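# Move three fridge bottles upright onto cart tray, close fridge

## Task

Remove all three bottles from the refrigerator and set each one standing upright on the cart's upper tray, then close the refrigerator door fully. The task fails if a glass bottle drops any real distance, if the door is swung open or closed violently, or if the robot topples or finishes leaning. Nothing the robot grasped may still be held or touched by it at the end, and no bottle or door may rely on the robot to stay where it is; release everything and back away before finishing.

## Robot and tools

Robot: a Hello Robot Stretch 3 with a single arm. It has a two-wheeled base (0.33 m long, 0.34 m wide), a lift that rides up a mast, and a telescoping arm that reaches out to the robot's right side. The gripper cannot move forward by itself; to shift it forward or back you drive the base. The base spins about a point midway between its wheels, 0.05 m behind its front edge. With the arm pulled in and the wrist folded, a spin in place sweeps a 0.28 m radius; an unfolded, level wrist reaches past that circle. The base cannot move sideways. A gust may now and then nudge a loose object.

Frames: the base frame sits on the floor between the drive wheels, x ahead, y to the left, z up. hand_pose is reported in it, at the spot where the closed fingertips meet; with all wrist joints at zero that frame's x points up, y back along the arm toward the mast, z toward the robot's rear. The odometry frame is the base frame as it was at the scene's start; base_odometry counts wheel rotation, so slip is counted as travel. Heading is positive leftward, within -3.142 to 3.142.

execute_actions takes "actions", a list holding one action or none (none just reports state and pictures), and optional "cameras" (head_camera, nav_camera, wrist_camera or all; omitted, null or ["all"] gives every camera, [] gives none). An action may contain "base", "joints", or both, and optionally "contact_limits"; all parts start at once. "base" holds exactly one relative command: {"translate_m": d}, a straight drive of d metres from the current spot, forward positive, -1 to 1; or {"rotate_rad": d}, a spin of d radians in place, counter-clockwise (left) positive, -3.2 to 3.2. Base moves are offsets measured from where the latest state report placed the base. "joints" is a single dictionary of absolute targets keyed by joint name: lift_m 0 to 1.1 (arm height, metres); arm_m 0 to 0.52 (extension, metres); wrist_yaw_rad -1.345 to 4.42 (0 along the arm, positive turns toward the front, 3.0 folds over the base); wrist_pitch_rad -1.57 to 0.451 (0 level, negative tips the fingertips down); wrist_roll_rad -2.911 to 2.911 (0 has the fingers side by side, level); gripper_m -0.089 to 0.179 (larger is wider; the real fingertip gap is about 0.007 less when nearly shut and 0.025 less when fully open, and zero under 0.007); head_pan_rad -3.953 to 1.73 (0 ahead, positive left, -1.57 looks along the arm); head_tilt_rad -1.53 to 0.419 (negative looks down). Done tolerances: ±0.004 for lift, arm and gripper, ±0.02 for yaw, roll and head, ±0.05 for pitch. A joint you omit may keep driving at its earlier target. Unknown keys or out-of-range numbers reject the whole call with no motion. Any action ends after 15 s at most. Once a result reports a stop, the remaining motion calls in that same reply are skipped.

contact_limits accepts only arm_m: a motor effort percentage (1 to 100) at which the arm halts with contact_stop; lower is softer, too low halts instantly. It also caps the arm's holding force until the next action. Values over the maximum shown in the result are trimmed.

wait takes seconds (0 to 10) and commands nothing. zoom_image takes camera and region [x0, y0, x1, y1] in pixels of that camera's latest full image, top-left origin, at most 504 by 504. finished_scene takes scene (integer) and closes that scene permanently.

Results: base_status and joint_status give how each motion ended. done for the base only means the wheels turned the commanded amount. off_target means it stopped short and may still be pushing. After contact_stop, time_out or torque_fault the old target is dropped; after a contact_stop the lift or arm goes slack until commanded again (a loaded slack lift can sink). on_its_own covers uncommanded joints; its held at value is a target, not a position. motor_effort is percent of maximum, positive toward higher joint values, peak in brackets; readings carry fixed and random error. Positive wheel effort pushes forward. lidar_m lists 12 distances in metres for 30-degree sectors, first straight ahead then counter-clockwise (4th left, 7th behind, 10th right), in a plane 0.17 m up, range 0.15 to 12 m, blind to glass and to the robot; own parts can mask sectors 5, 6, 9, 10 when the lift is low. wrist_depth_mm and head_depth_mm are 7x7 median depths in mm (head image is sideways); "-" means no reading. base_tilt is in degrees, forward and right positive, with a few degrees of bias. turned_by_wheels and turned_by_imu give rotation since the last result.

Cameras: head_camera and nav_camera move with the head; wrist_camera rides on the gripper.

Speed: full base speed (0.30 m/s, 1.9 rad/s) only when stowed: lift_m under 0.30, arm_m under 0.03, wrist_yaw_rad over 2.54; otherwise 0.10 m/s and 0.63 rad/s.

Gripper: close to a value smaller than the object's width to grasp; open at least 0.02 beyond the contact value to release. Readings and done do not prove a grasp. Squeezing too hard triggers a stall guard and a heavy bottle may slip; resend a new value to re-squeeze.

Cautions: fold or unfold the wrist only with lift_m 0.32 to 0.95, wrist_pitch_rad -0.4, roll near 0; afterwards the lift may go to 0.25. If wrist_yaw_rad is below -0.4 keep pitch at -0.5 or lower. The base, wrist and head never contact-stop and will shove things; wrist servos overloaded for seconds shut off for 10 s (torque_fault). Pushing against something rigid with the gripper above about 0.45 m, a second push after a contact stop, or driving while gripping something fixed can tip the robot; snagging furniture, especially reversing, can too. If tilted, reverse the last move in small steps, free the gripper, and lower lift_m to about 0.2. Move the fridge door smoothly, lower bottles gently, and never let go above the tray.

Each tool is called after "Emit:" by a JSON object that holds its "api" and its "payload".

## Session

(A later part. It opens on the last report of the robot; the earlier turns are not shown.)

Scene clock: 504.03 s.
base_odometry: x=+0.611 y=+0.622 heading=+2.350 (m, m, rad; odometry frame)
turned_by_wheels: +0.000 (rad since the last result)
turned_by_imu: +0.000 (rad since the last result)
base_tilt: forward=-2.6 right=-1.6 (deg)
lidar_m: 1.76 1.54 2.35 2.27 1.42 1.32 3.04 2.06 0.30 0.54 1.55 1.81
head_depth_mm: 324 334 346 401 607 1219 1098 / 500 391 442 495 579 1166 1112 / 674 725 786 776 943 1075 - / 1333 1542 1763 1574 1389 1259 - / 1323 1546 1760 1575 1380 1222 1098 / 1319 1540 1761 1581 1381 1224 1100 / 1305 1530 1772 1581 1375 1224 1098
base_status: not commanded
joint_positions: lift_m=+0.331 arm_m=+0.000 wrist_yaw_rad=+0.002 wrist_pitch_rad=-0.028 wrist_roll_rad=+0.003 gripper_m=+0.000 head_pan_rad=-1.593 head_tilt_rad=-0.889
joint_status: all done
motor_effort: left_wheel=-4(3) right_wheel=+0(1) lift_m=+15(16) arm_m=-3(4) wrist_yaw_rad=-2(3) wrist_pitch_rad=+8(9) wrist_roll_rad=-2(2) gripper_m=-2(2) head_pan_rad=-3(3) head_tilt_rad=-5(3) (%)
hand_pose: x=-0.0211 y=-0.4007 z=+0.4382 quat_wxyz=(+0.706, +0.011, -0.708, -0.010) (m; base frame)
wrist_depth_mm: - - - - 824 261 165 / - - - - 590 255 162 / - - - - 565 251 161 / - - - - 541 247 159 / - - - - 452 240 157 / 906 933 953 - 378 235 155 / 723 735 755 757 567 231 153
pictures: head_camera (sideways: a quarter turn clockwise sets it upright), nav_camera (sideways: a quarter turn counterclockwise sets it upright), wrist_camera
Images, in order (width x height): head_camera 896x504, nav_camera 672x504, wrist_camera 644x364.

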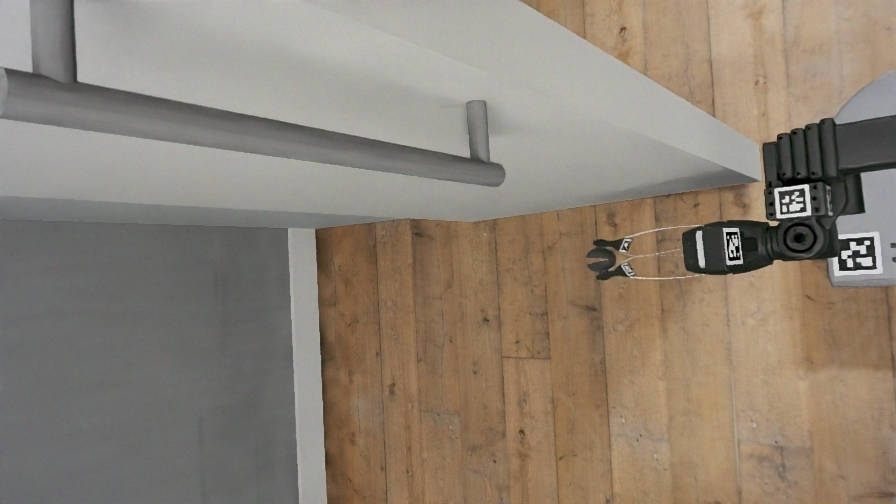

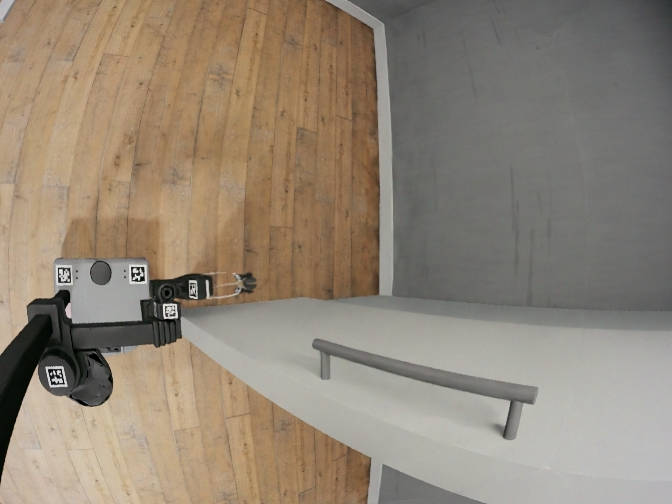

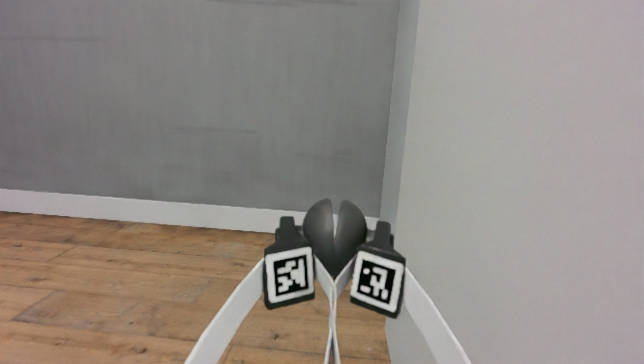

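Emit:
{"api": "execute_actions", "payload": {"actions": [{"base":{"translate_m":-0.2},"joints":{"head_pan_rad":-1.7}}]}}

Scene clock: 510.20 s.
base_odometry: x=+0.752 y=+0.480 heading=+2.350 (m, m, rad; odometry frame)
turned_by_wheels: +0.000 (rad since the last result)
turned_by_imu: -0.001 (rad since the last result)
base_tilt: forward=-2.5 right=-1.7 (deg)
lidar_m: 1.96 1.71 2.35 2.26 1.20 1.16 2.83 2.06 0.37 0.49 1.55 2.02
head_depth_mm: 321 356 413 577 1370 1219 1099 / 351 350 445 539 727 1201 1118 / 401 461 535 655 831 1158 - / 459 538 653 826 1109 1236 - / 537 651 820 1119 1365 1228 1099 / 647 817 1722 1576 1382 1227 1099 / 1269 1482 1727 1576 1383 1221 1100
base_status: done
joint_positions: lift_m=+0.331 arm_m=+0.000 wrist_yaw_rad=+0.001 wrist_pitch_rad=-0.028 wrist_roll_rad=+0.003 gripper_m=+0.000 head_pan_rad=-1.693 head_tilt_rad=-0.889
joint_status: all done
motor_effort: left_wheel=-3(9) right_wheel=+1(7) lift_m=+15(15) arm_m=-3(3) wrist_yaw_rad=-1(24) wrist_pitch_rad=+9(9) wrist_roll_rad=-2(2) gripper_m=-2(3) head_pan_rad=-3(11) head_tilt_rad=-5(4) (%)
hand_pose: x=-0.0212 y=-0.4006 z=+0.4382 quat_wxyz=(+0.706, +0.010, -0.708, -0.010) (m; base frame)
wrist_depth_mm: - - - 488 297 212 166 / - - - 488 301 214 167 / - - - 506 303 216 168 / - - - 513 306 217 168 / - - - - 291 220 170 / 896 944 962 - 278 220 171 / 717 742 765 546 336 222 171
pictures: head_camera (sideways: a quarter turn clockwise sets it upright), nav_camera (sideways: a quarter turn counterclockwise sets it upright), wrist_camera
Images, in order (width x height): head_camera 896x504, nav_camera 672x504, wrist_camera 644x364.

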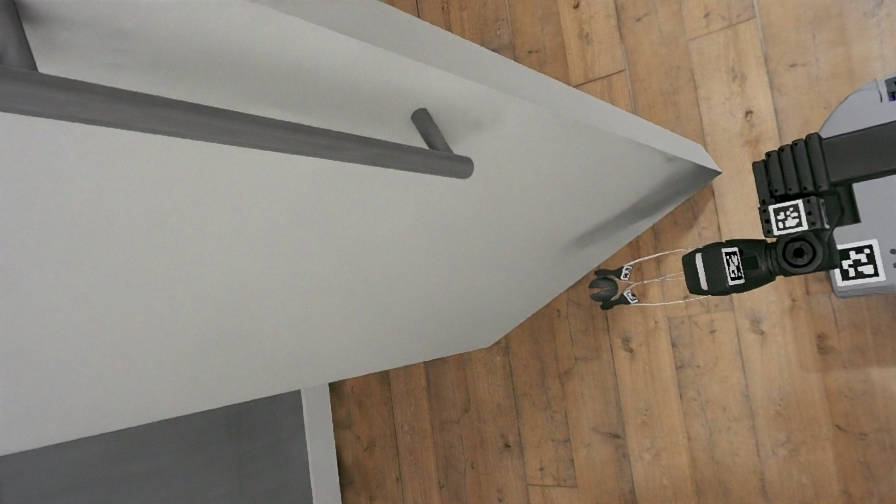

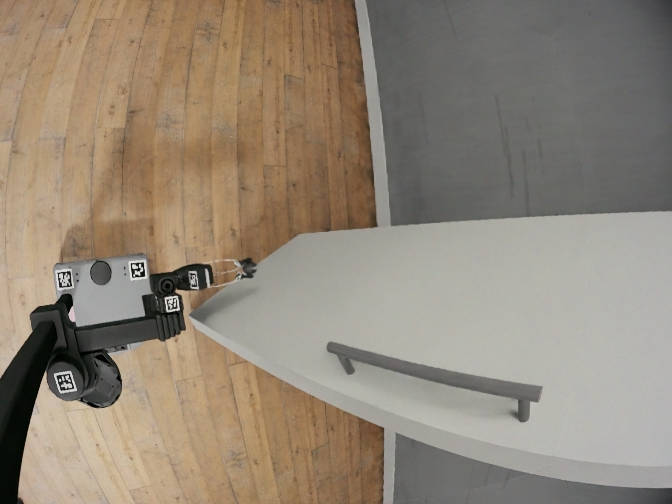

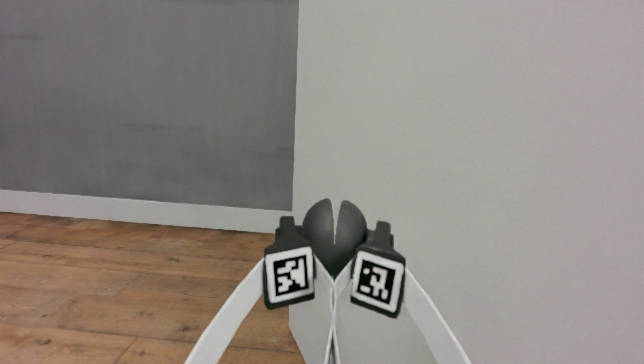

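Emit:
{"api": "execute_actions", "payload": {"actions": [], "cameras": ["nav_camera"]}}

Scene clock: 511.03 s.
base_odometry: x=+0.752 y=+0.480 heading=+2.350 (m, m, rad; odometry frame)
turned_by_wheels: +0.000 (rad since the last result)
turned_by_imu: +0.000 (rad since the last result)
base_tilt: forward=-2.5 right=-1.7 (deg)
lidar_m: 1.95 1.71 2.35 2.27 1.20 1.16 2.82 2.06 0.42 0.55 1.55 2.02
head_depth_mm: 370 398 478 590 1352 1223 1095 / 417 473 537 650 826 1202 1124 / 460 530 625 765 977 1203 - / 515 604 730 924 1247 1240 - / 581 699 876 1170 1374 1226 1100 / 670 836 1714 1576 1381 1220 1100 / 1276 1483 1725 1571 1379 1229 1098
base_status: done
joint_positions: lift_m=+0.331 arm_m=+0.000 wrist_yaw_rad=+0.001 wrist_pitch_rad=-0.028 wrist_roll_rad=+0.003 gripper_m=+0.000 head_pan_rad=-1.693 head_tilt_rad=-0.889
joint_status: all done
motor_effort: left_wheel=-3(9) right_wheel=+1(7) lift_m=+15(15) arm_m=-2(3) wrist_yaw_rad=-1(24) wrist_pitch_rad=+9(9) wrist_roll_rad=-2(2) gripper_m=-3(3) head_pan_rad=-3(11) head_tilt_rad=-4(4) (%)
hand_pose: x=-0.0212 y=-0.4006 z=+0.4382 quat_wxyz=(+0.706, +0.010, -0.708, -0.010) (m; base frame)
wrist_depth_mm: - - - 512 344 260 207 / - - - 524 350 262 209 / - - - 537 353 265 210 / - - - 545 358 265 213 / - - - - 347 271 215 / 917 948 966 - 334 273 217 / 726 738 753 590 395 275 218
pictures: nav_camera (sideways: a quarter turn counterclockwise sets it upright)
Images, in order (width x height): nav_camera 672x504.

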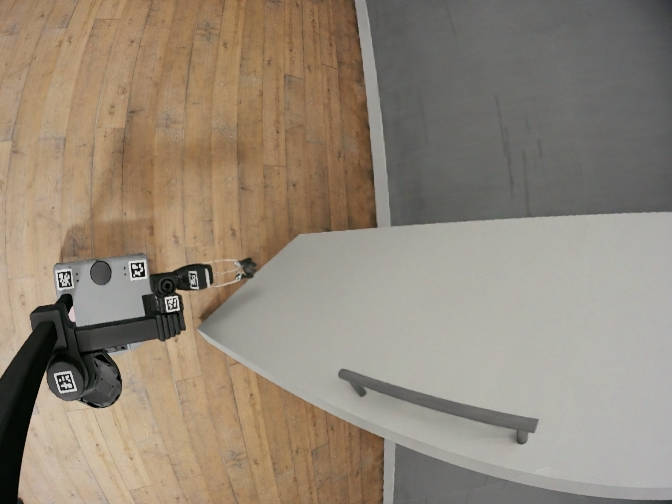

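Emit:
{"api": "wait", "payload": {"seconds": 3}}

Scene clock: 515.03 s.
base_odometry: x=+0.752 y=+0.480 heading=+2.350 (m, m, rad; odometry frame)
turned_by_wheels: +0.000 (rad since the last result)
turned_by_imu: +0.000 (rad since the last result)
base_tilt: forward=-2.5 right=-1.6 (deg)
lidar_m: 1.96 1.71 2.35 2.27 1.20 1.16 2.83 2.07 0.49 0.60 1.55 2.02
head_depth_mm: 432 487 539 663 1353 1223 1097 / 467 534 622 744 928 1198 1120 / 507 586 694 854 1104 1223 - / 556 654 790 998 1307 1243 - / 614 733 913 1203 1378 1221 1102 / 686 849 1720 1578 1378 1226 1096 / 1273 1483 1732 1573 1383 1220 1096
base_status: done
joint_positions: lift_m=+0.331 arm_m=+0.000 wrist_yaw_rad=+0.001 wrist_pitch_rad=-0.028 wrist_roll_rad=+0.003 gripper_m=+0.000 head_pan_rad=-1.693 head_tilt_rad=-0.889
joint_status: all done
motor_effort: left_wheel=-2(9) right_wheel=+1(7) lift_m=+15(15) arm_m=-2(3) wrist_yaw_rad=-1(24) wrist_pitch_rad=+9(9) wrist_roll_rad=-2(2) gripper_m=-3(3) head_pan_rad=-2(11) head_tilt_rad=-4(4) (%)
hand_pose: x=-0.0212 y=-0.4006 z=+0.4382 quat_wxyz=(+0.706, +0.010, -0.708, -0.010) (m; base frame)
wrist_depth_mm: - - - 524 381 297 244 / - - - 539 386 301 247 / - - - 546 394 306 249 / - - - 564 400 309 253 / - - - - 387 314 255 / 916 922 944 - 383 317 258 / 717 739 760 622 445 323 262
wait: 3.00 s; at rest from the start
pictures: head_camera (sideways: a quarter turn clockwise sets it upright), nav_camera (sideways: a quarter turn counterclockwise sets it upright), wrist_camera
Images, in order (width x height): head_camera 896x504, nav_camera 672x504, wrist_camera 644x364.

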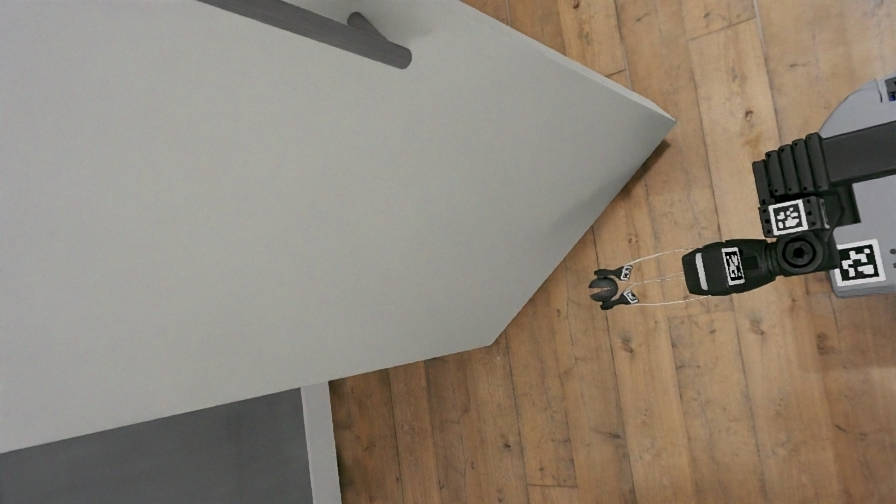

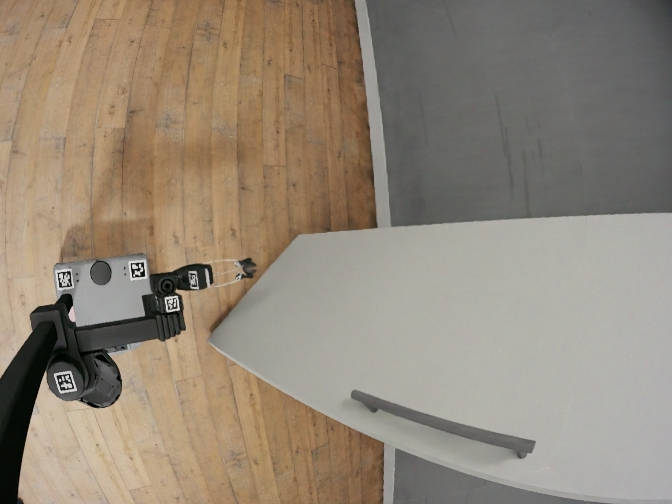

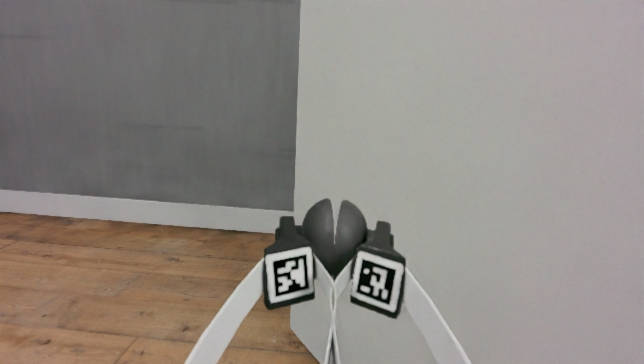

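Emit:
{"api": "execute_actions", "payload": {"actions": [{"base":{"translate_m":-0.35},"joints":{"arm_m":0.11,"head_pan_rad":-1.5,"head_tilt_rad":-0.8}}], "cameras": ["nav_camera"]}}

Emit:
{"api": "wait", "payload": {"seconds": 3}}

Scene clock: 525.97 s.
base_odometry: x=+0.998 y=+0.231 heading=+2.350 (m, m, rad; odometry frame)
turned_by_wheels: +0.000 (rad since the last result)
turned_by_imu: -0.002 (rad since the last result)
base_tilt: forward=-2.5 right=-1.6 (deg)
lidar_m: 2.30 2.04 2.36 1.39 1.00 1.24 2.47 2.06 0.84 0.83 0.87 2.14
head_depth_mm: 1199 1449 1719 1691 1434 1249 1111 / 677 782 964 1606 1434 1252 1123 / 698 803 949 1150 1384 1281 1085 / 701 809 958 1171 1392 1268 1120 / 708 817 966 1184 1398 1260 1113 / 712 824 976 1191 1418 1265 1118 / 717 830 983 1617 1447 1259 1117
base_status: done
joint_positions: lift_m=+0.331 arm_m=+0.110 wrist_yaw_rad=+0.001 wrist_pitch_rad=-0.027 wrist_roll_rad=+0.003 gripper_m=+0.000 head_pan_rad=-1.507 head_tilt_rad=-0.804
joint_status: all done
motor_effort: left_wheel=-3(9) right_wheel=+2(9) lift_m=+15(16) arm_m=+2(2) wrist_yaw_rad=-2(33) wrist_pitch_rad=+8(9) wrist_roll_rad=-2(2) gripper_m=-3(6) head_pan_rad=+2(15) head_tilt_rad=+1(9) (%)
hand_pose: x=-0.0212 y=-0.5101 z=+0.4384 quat_wxyz=(+0.706, +0.010, -0.708, -0.010) (m; base frame)
wrist_depth_mm: - 462 450 437 423 418 975 / - 482 467 457 438 434 - / - 497 478 466 458 - - / - 520 502 487 472 - - / - 540 530 - 484 - - / 896 559 545 - 500 - - / 718 588 564 543 525 797 824
pictures: nav_camera (sideways: a quarter turn counterclockwise sets it upright)
Images, in order (width x height): nav_camera 672x504.

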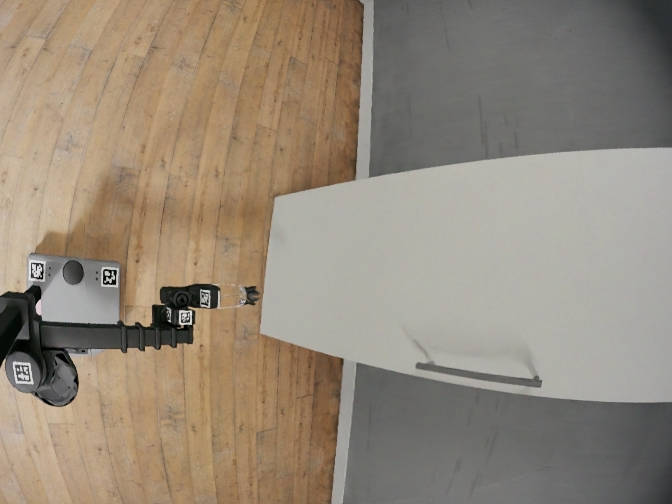

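Scene clock: 528.97 s.
base_odometry: x=+0.998 y=+0.231 heading=+2.350 (m, m, rad; odometry frame)
turned_by_wheels: +0.000 (rad since the last result)
turned_by_imu: +0.000 (rad since the last result)
base_tilt: forward=-2.5 right=-1.7 (deg)
lidar_m: 2.31 2.03 2.36 1.39 1.00 1.24 2.47 2.04 1.52 0.84 0.88 2.14
head_depth_mm: 1219 1459 1720 1680 1438 1258 1110 / 700 803 997 1612 1436 1257 1129 / 713 823 971 1183 1401 1285 1086 / 716 825 973 1188 1404 1273 1113 / 717 829 976 1194 1407 1262 1113 / 720 830 983 1200 1413 1263 1117 / 722 832 985 1621 1454 1255 1114
base_status: done
joint_positions: lift_m=+0.331 arm_m=+0.110 wrist_yaw_rad=+0.001 wrist_pitch_rad=-0.027 wrist_roll_rad=+0.003 gripper_m=+0.000 head_pan_rad=-1.507 head_tilt_rad=-0.804
joint_status: all done
motor_effort: left_wheel=-2(9) right_wheel=+1(9) lift_m=+16(16) arm_m=+2(2) wrist_yaw_rad=-1(33) wrist_pitch_rad=+8(9) wrist_roll_rad=-2(2) gripper_m=-2(6) head_pan_rad=+2(15) head_tilt_rad=+1(9) (%)
hand_pose: x=-0.0212 y=-0.5101 z=+0.4384 quat_wxyz=(+0.706, +0.010, -0.708, -0.010) (m; base frame)
wrist_depth_mm: - 470 454 457 444 444 - / - 493 479 468 457 - - / - 507 493 481 471 - - / - 528 510 501 492 - - / - 545 536 - 509 - - / 882 571 556 - 527 - - / 725 596 576 563 552 805 819
wait: 3.00 s; at rest by 0.27 s
pictures: head_camera (sideways: a quarter turn clockwise sets it upright), nav_camera (sideways: a quarter turn counterclockwise sets it upright), wrist_camera
Images, in order (width x height): head_camera 896x504, nav_camera 672x504, wrist_camera 644x364.

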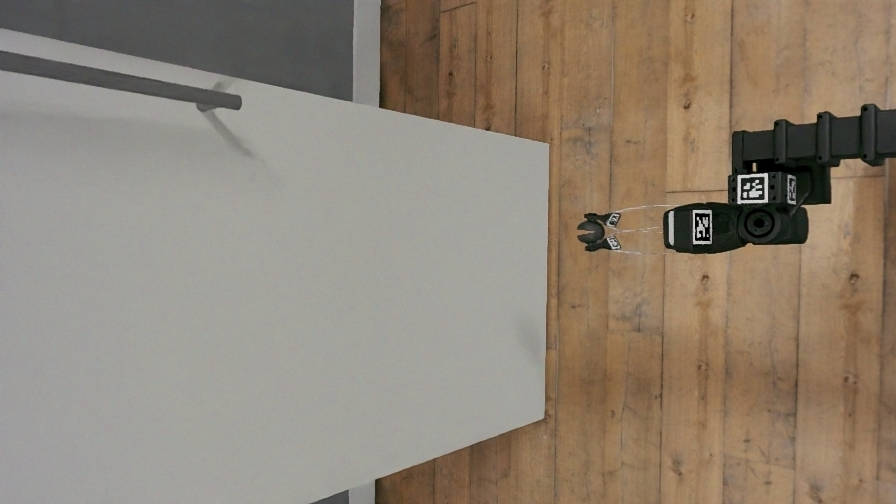

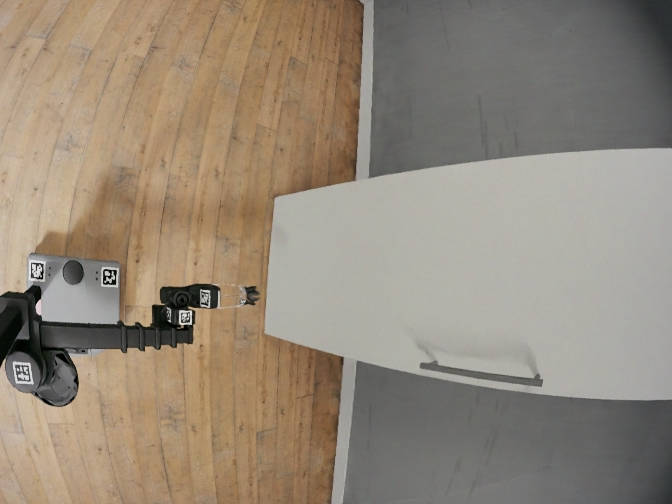

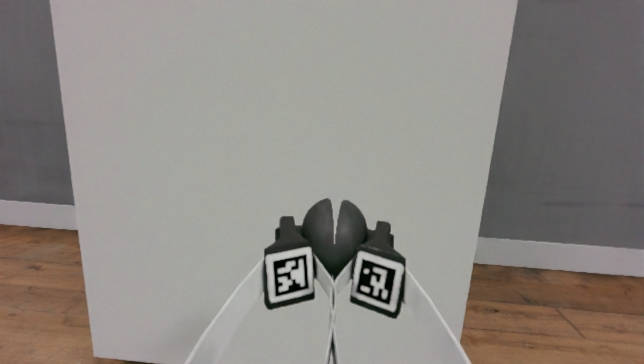

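Emit:
{"api": "execute_actions", "payload": {"actions": [{"joints":{"arm_m":0.39},"contact_limits":{"arm_m":15}}], "cameras": ["head_camera"]}}

Scene clock: 536.53 s.
base_odometry: x=+0.998 y=+0.231 heading=+2.350 (m, m, rad; odometry frame)
turned_by_wheels: +0.000 (rad since the last result)
turned_by_imu: +0.000 (rad since the last result)
base_tilt: forward=-2.6 right=-1.7 (deg)
lidar_m: 2.31 2.04 2.35 1.40 1.00 1.24 2.47 2.04 1.52 0.84 0.88 2.13
head_depth_mm: 1217 1458 1718 1697 1437 1254 1112 / 699 804 991 1606 1436 1254 1109 / 714 822 972 1184 1385 1261 1117 / 717 826 974 1156 1393 1267 1115 / 718 827 977 1192 1414 1256 1114 / 720 831 985 1202 1415 1259 1114 / 723 835 985 1618 1454 1264 1118
base_status: not commanded
joint_positions: lift_m=+0.331 arm_m=+0.390 wrist_yaw_rad=+0.000 wrist_pitch_rad=-0.027 wrist_roll_rad=+0.003 gripper_m=+0.000 head_pan_rad=-1.507 head_tilt_rad=-0.804
joint_status: all done
motor_effort: left_wheel=-3(3) right_wheel=+1(1) lift_m=+15(15) arm_m=+2(1) wrist_yaw_rad=+0(1) wrist_pitch_rad=+8(9) wrist_roll_rad=-2(2) gripper_m=-3(2) head_pan_rad=+2(2) head_tilt_rad=+0(1) (%)
contact_limits: arm_m 15 (drawing in: default 20, maximum 32; extending or still: default 25, maximum 42)
hand_pose: x=-0.0215 y=-0.7902 z=+0.4385 quat_wxyz=(+0.706, +0.010, -0.708, -0.010) (m; base frame)
wrist_depth_mm: 199 196 192 188 185 181 177 / 207 202 199 194 190 186 183 / 215 211 205 201 197 193 189 / 223 219 213 209 204 200 196 / 231 227 221 - 210 207 203 / 242 236 231 - 217 214 211 / 252 247 239 234 230 223 219
pictures: head_camera (sideways: a quarter turn clockwise sets it upright)
Images, in order (width x height): head_camera 896x504.

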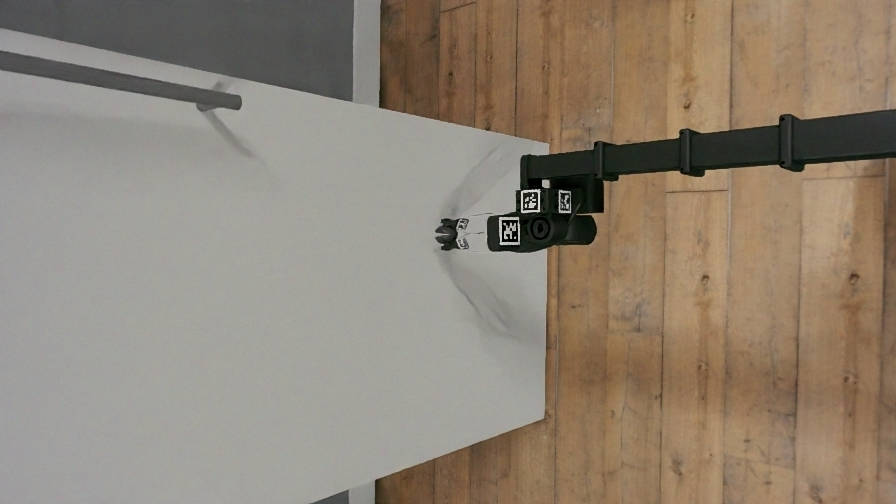

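Emit:
{"api": "execute_actions", "payload": {"actions": [{"joints":{"arm_m":0.43},"contact_limits":{"arm_m":10}}], "cameras": ["head_camera"]}}

Scene clock: 540.03 s.
base_odometry: x=+0.998 y=+0.231 heading=+2.350 (m, m, rad; odometry frame)
turned_by_wheels: +0.000 (rad since the last result)
turned_by_imu: +0.000 (rad since the last result)
base_tilt: forward=-2.5 right=-1.7 (deg)
lidar_m: 2.31 2.04 2.36 1.39 1.00 1.24 2.47 2.05 1.52 0.84 0.88 2.13
head_depth_mm: 1215 1453 1724 1688 1433 1249 1110 / 699 806 994 1609 1445 1254 1115 / 711 821 969 1181 1384 1253 1116 / 716 825 978 1154 1412 1255 1115 / 719 826 978 1191 1416 1260 1116 / 720 831 981 1201 1411 1260 1118 / 722 834 989 1622 1445 1261 1113
base_status: not commanded
joint_positions: lift_m=+0.331 arm_m=+0.419 wrist_yaw_rad=-0.002 wrist_pitch_rad=-0.028 wrist_roll_rad=+0.003 gripper_m=+0.000 head_pan_rad=-1.507 head_tilt_rad=-0.803
joint_status: arm_m contact_stop (moved +0.029 of +0.040)
on_its_own: arm_m is slack since a contact_stop, until your next command for it (your +0.430 is given up)
motor_effort: left_wheel=-4(6) right_wheel=+2(5) lift_m=+15(15) arm_m=-1(11) wrist_yaw_rad=+2(3) wrist_pitch_rad=+9(10) wrist_roll_rad=-2(2) gripper_m=-3(2) head_pan_rad=+2(2) head_tilt_rad=+1(1) (%)
contact_limits: arm_m 10 (drawing in: default 20, maximum 32; extending or still: default 25, maximum 42)
hand_pose: x=-0.0221 y=-0.8190 z=+0.4382 quat_wxyz=(+0.706, +0.009, -0.708, -0.011) (m; base frame)
wrist_depth_mm: 170 167 164 161 157 155 152 / 176 174 170 167 163 161 157 / 184 180 176 173 169 165 162 / 190 187 183 179 175 171 167 / 198 194 189 - 181 177 174 / 207 202 198 - 187 185 180 / 216 211 206 201 196 192 187
pictures: head_camera (sideways: a quarter turn clockwise sets it upright)
Images, in order (width x height): head_camera 896x504.

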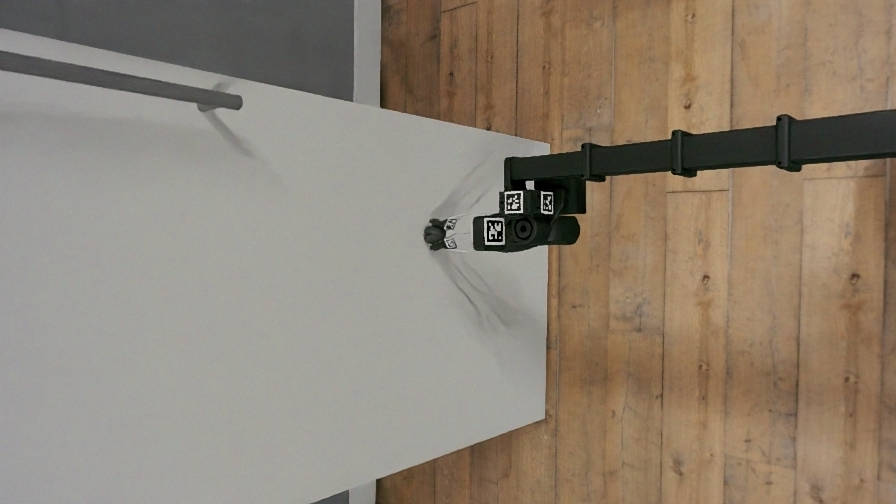

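The door didn't move under the push, so it's fully shut. Retracting the arm.

Emit:
{"api": "execute_actions", "payload": {"actions": [{"joints":{"arm_m":0.2}}], "cameras": ["nav_camera"]}}

Emit:
{"api": "finished_scene", "payload": {"scene": 1}}

Scene clock: 544.23 s.
base_odometry: x=+0.998 y=+0.231 heading=+2.350 (m, m, rad; odometry frame)
turned_by_wheels: +0.000 (rad since the last result)
turned_by_imu: +0.000 (rad since the last result)
base_tilt: forward=-2.5 right=-1.7 (deg)
lidar_m: 2.31 2.04 2.36 1.40 1.00 1.24 2.47 2.05 1.52 0.84 0.88 2.14
head_depth_mm: 1215 1452 1721 1689 1436 1253 1109 / 698 803 993 1613 1437 1260 1111 / 714 823 971 1178 1404 1214 1115 / 717 825 974 1188 1417 1239 1116 / 718 830 978 1195 1418 1260 1119 / 718 832 982 1199 1419 1265 1116 / 722 833 986 1618 1459 1263 1121
base_status: not commanded
joint_positions: lift_m=+0.331 arm_m=+0.200 wrist_yaw_rad=+0.000 wrist_pitch_rad=-0.027 wrist_roll_rad=+0.003 gripper_m=+0.000 head_pan_rad=-1.507 head_tilt_rad=-0.803
joint_status: all done
motor_effort: left_wheel=-3(3) right_wheel=+2(2) lift_m=+15(15) arm_m=-5(3) wrist_yaw_rad=+0(2) wrist_pitch_rad=+8(8) wrist_roll_rad=-2(2) gripper_m=-2(2) head_pan_rad=+2(2) head_tilt_rad=+1(1) (%)
hand_pose: x=-0.0215 y=-0.6008 z=+0.4384 quat_wxyz=(+0.706, +0.010, -0.708, -0.010) (m; base frame)
wrist_depth_mm: 386 380 374 365 360 351 909 / 403 395 387 377 371 366 945 / 421 412 401 392 382 378 970 / 436 423 415 407 400 396 - / 455 444 432 - 411 410 - / 473 462 449 - 423 936 - / 500 485 467 457 448 764 815
pictures: nav_camera (sideways: a quarter turn counterclockwise sets it upright)
Images, in order (width x height): nav_camera 672x504.

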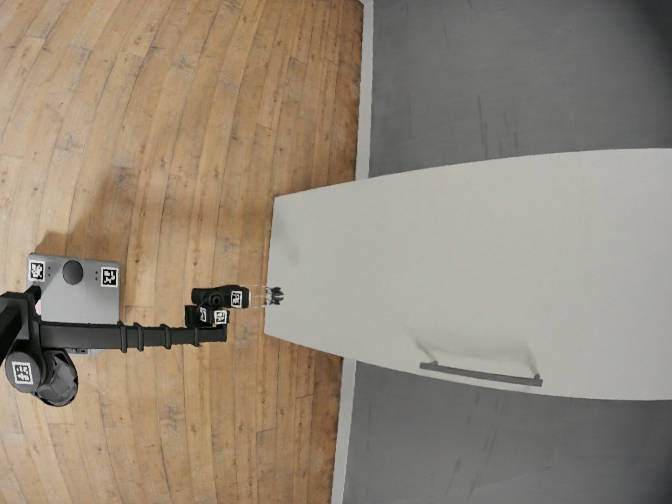

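The scene is finished: the task was done.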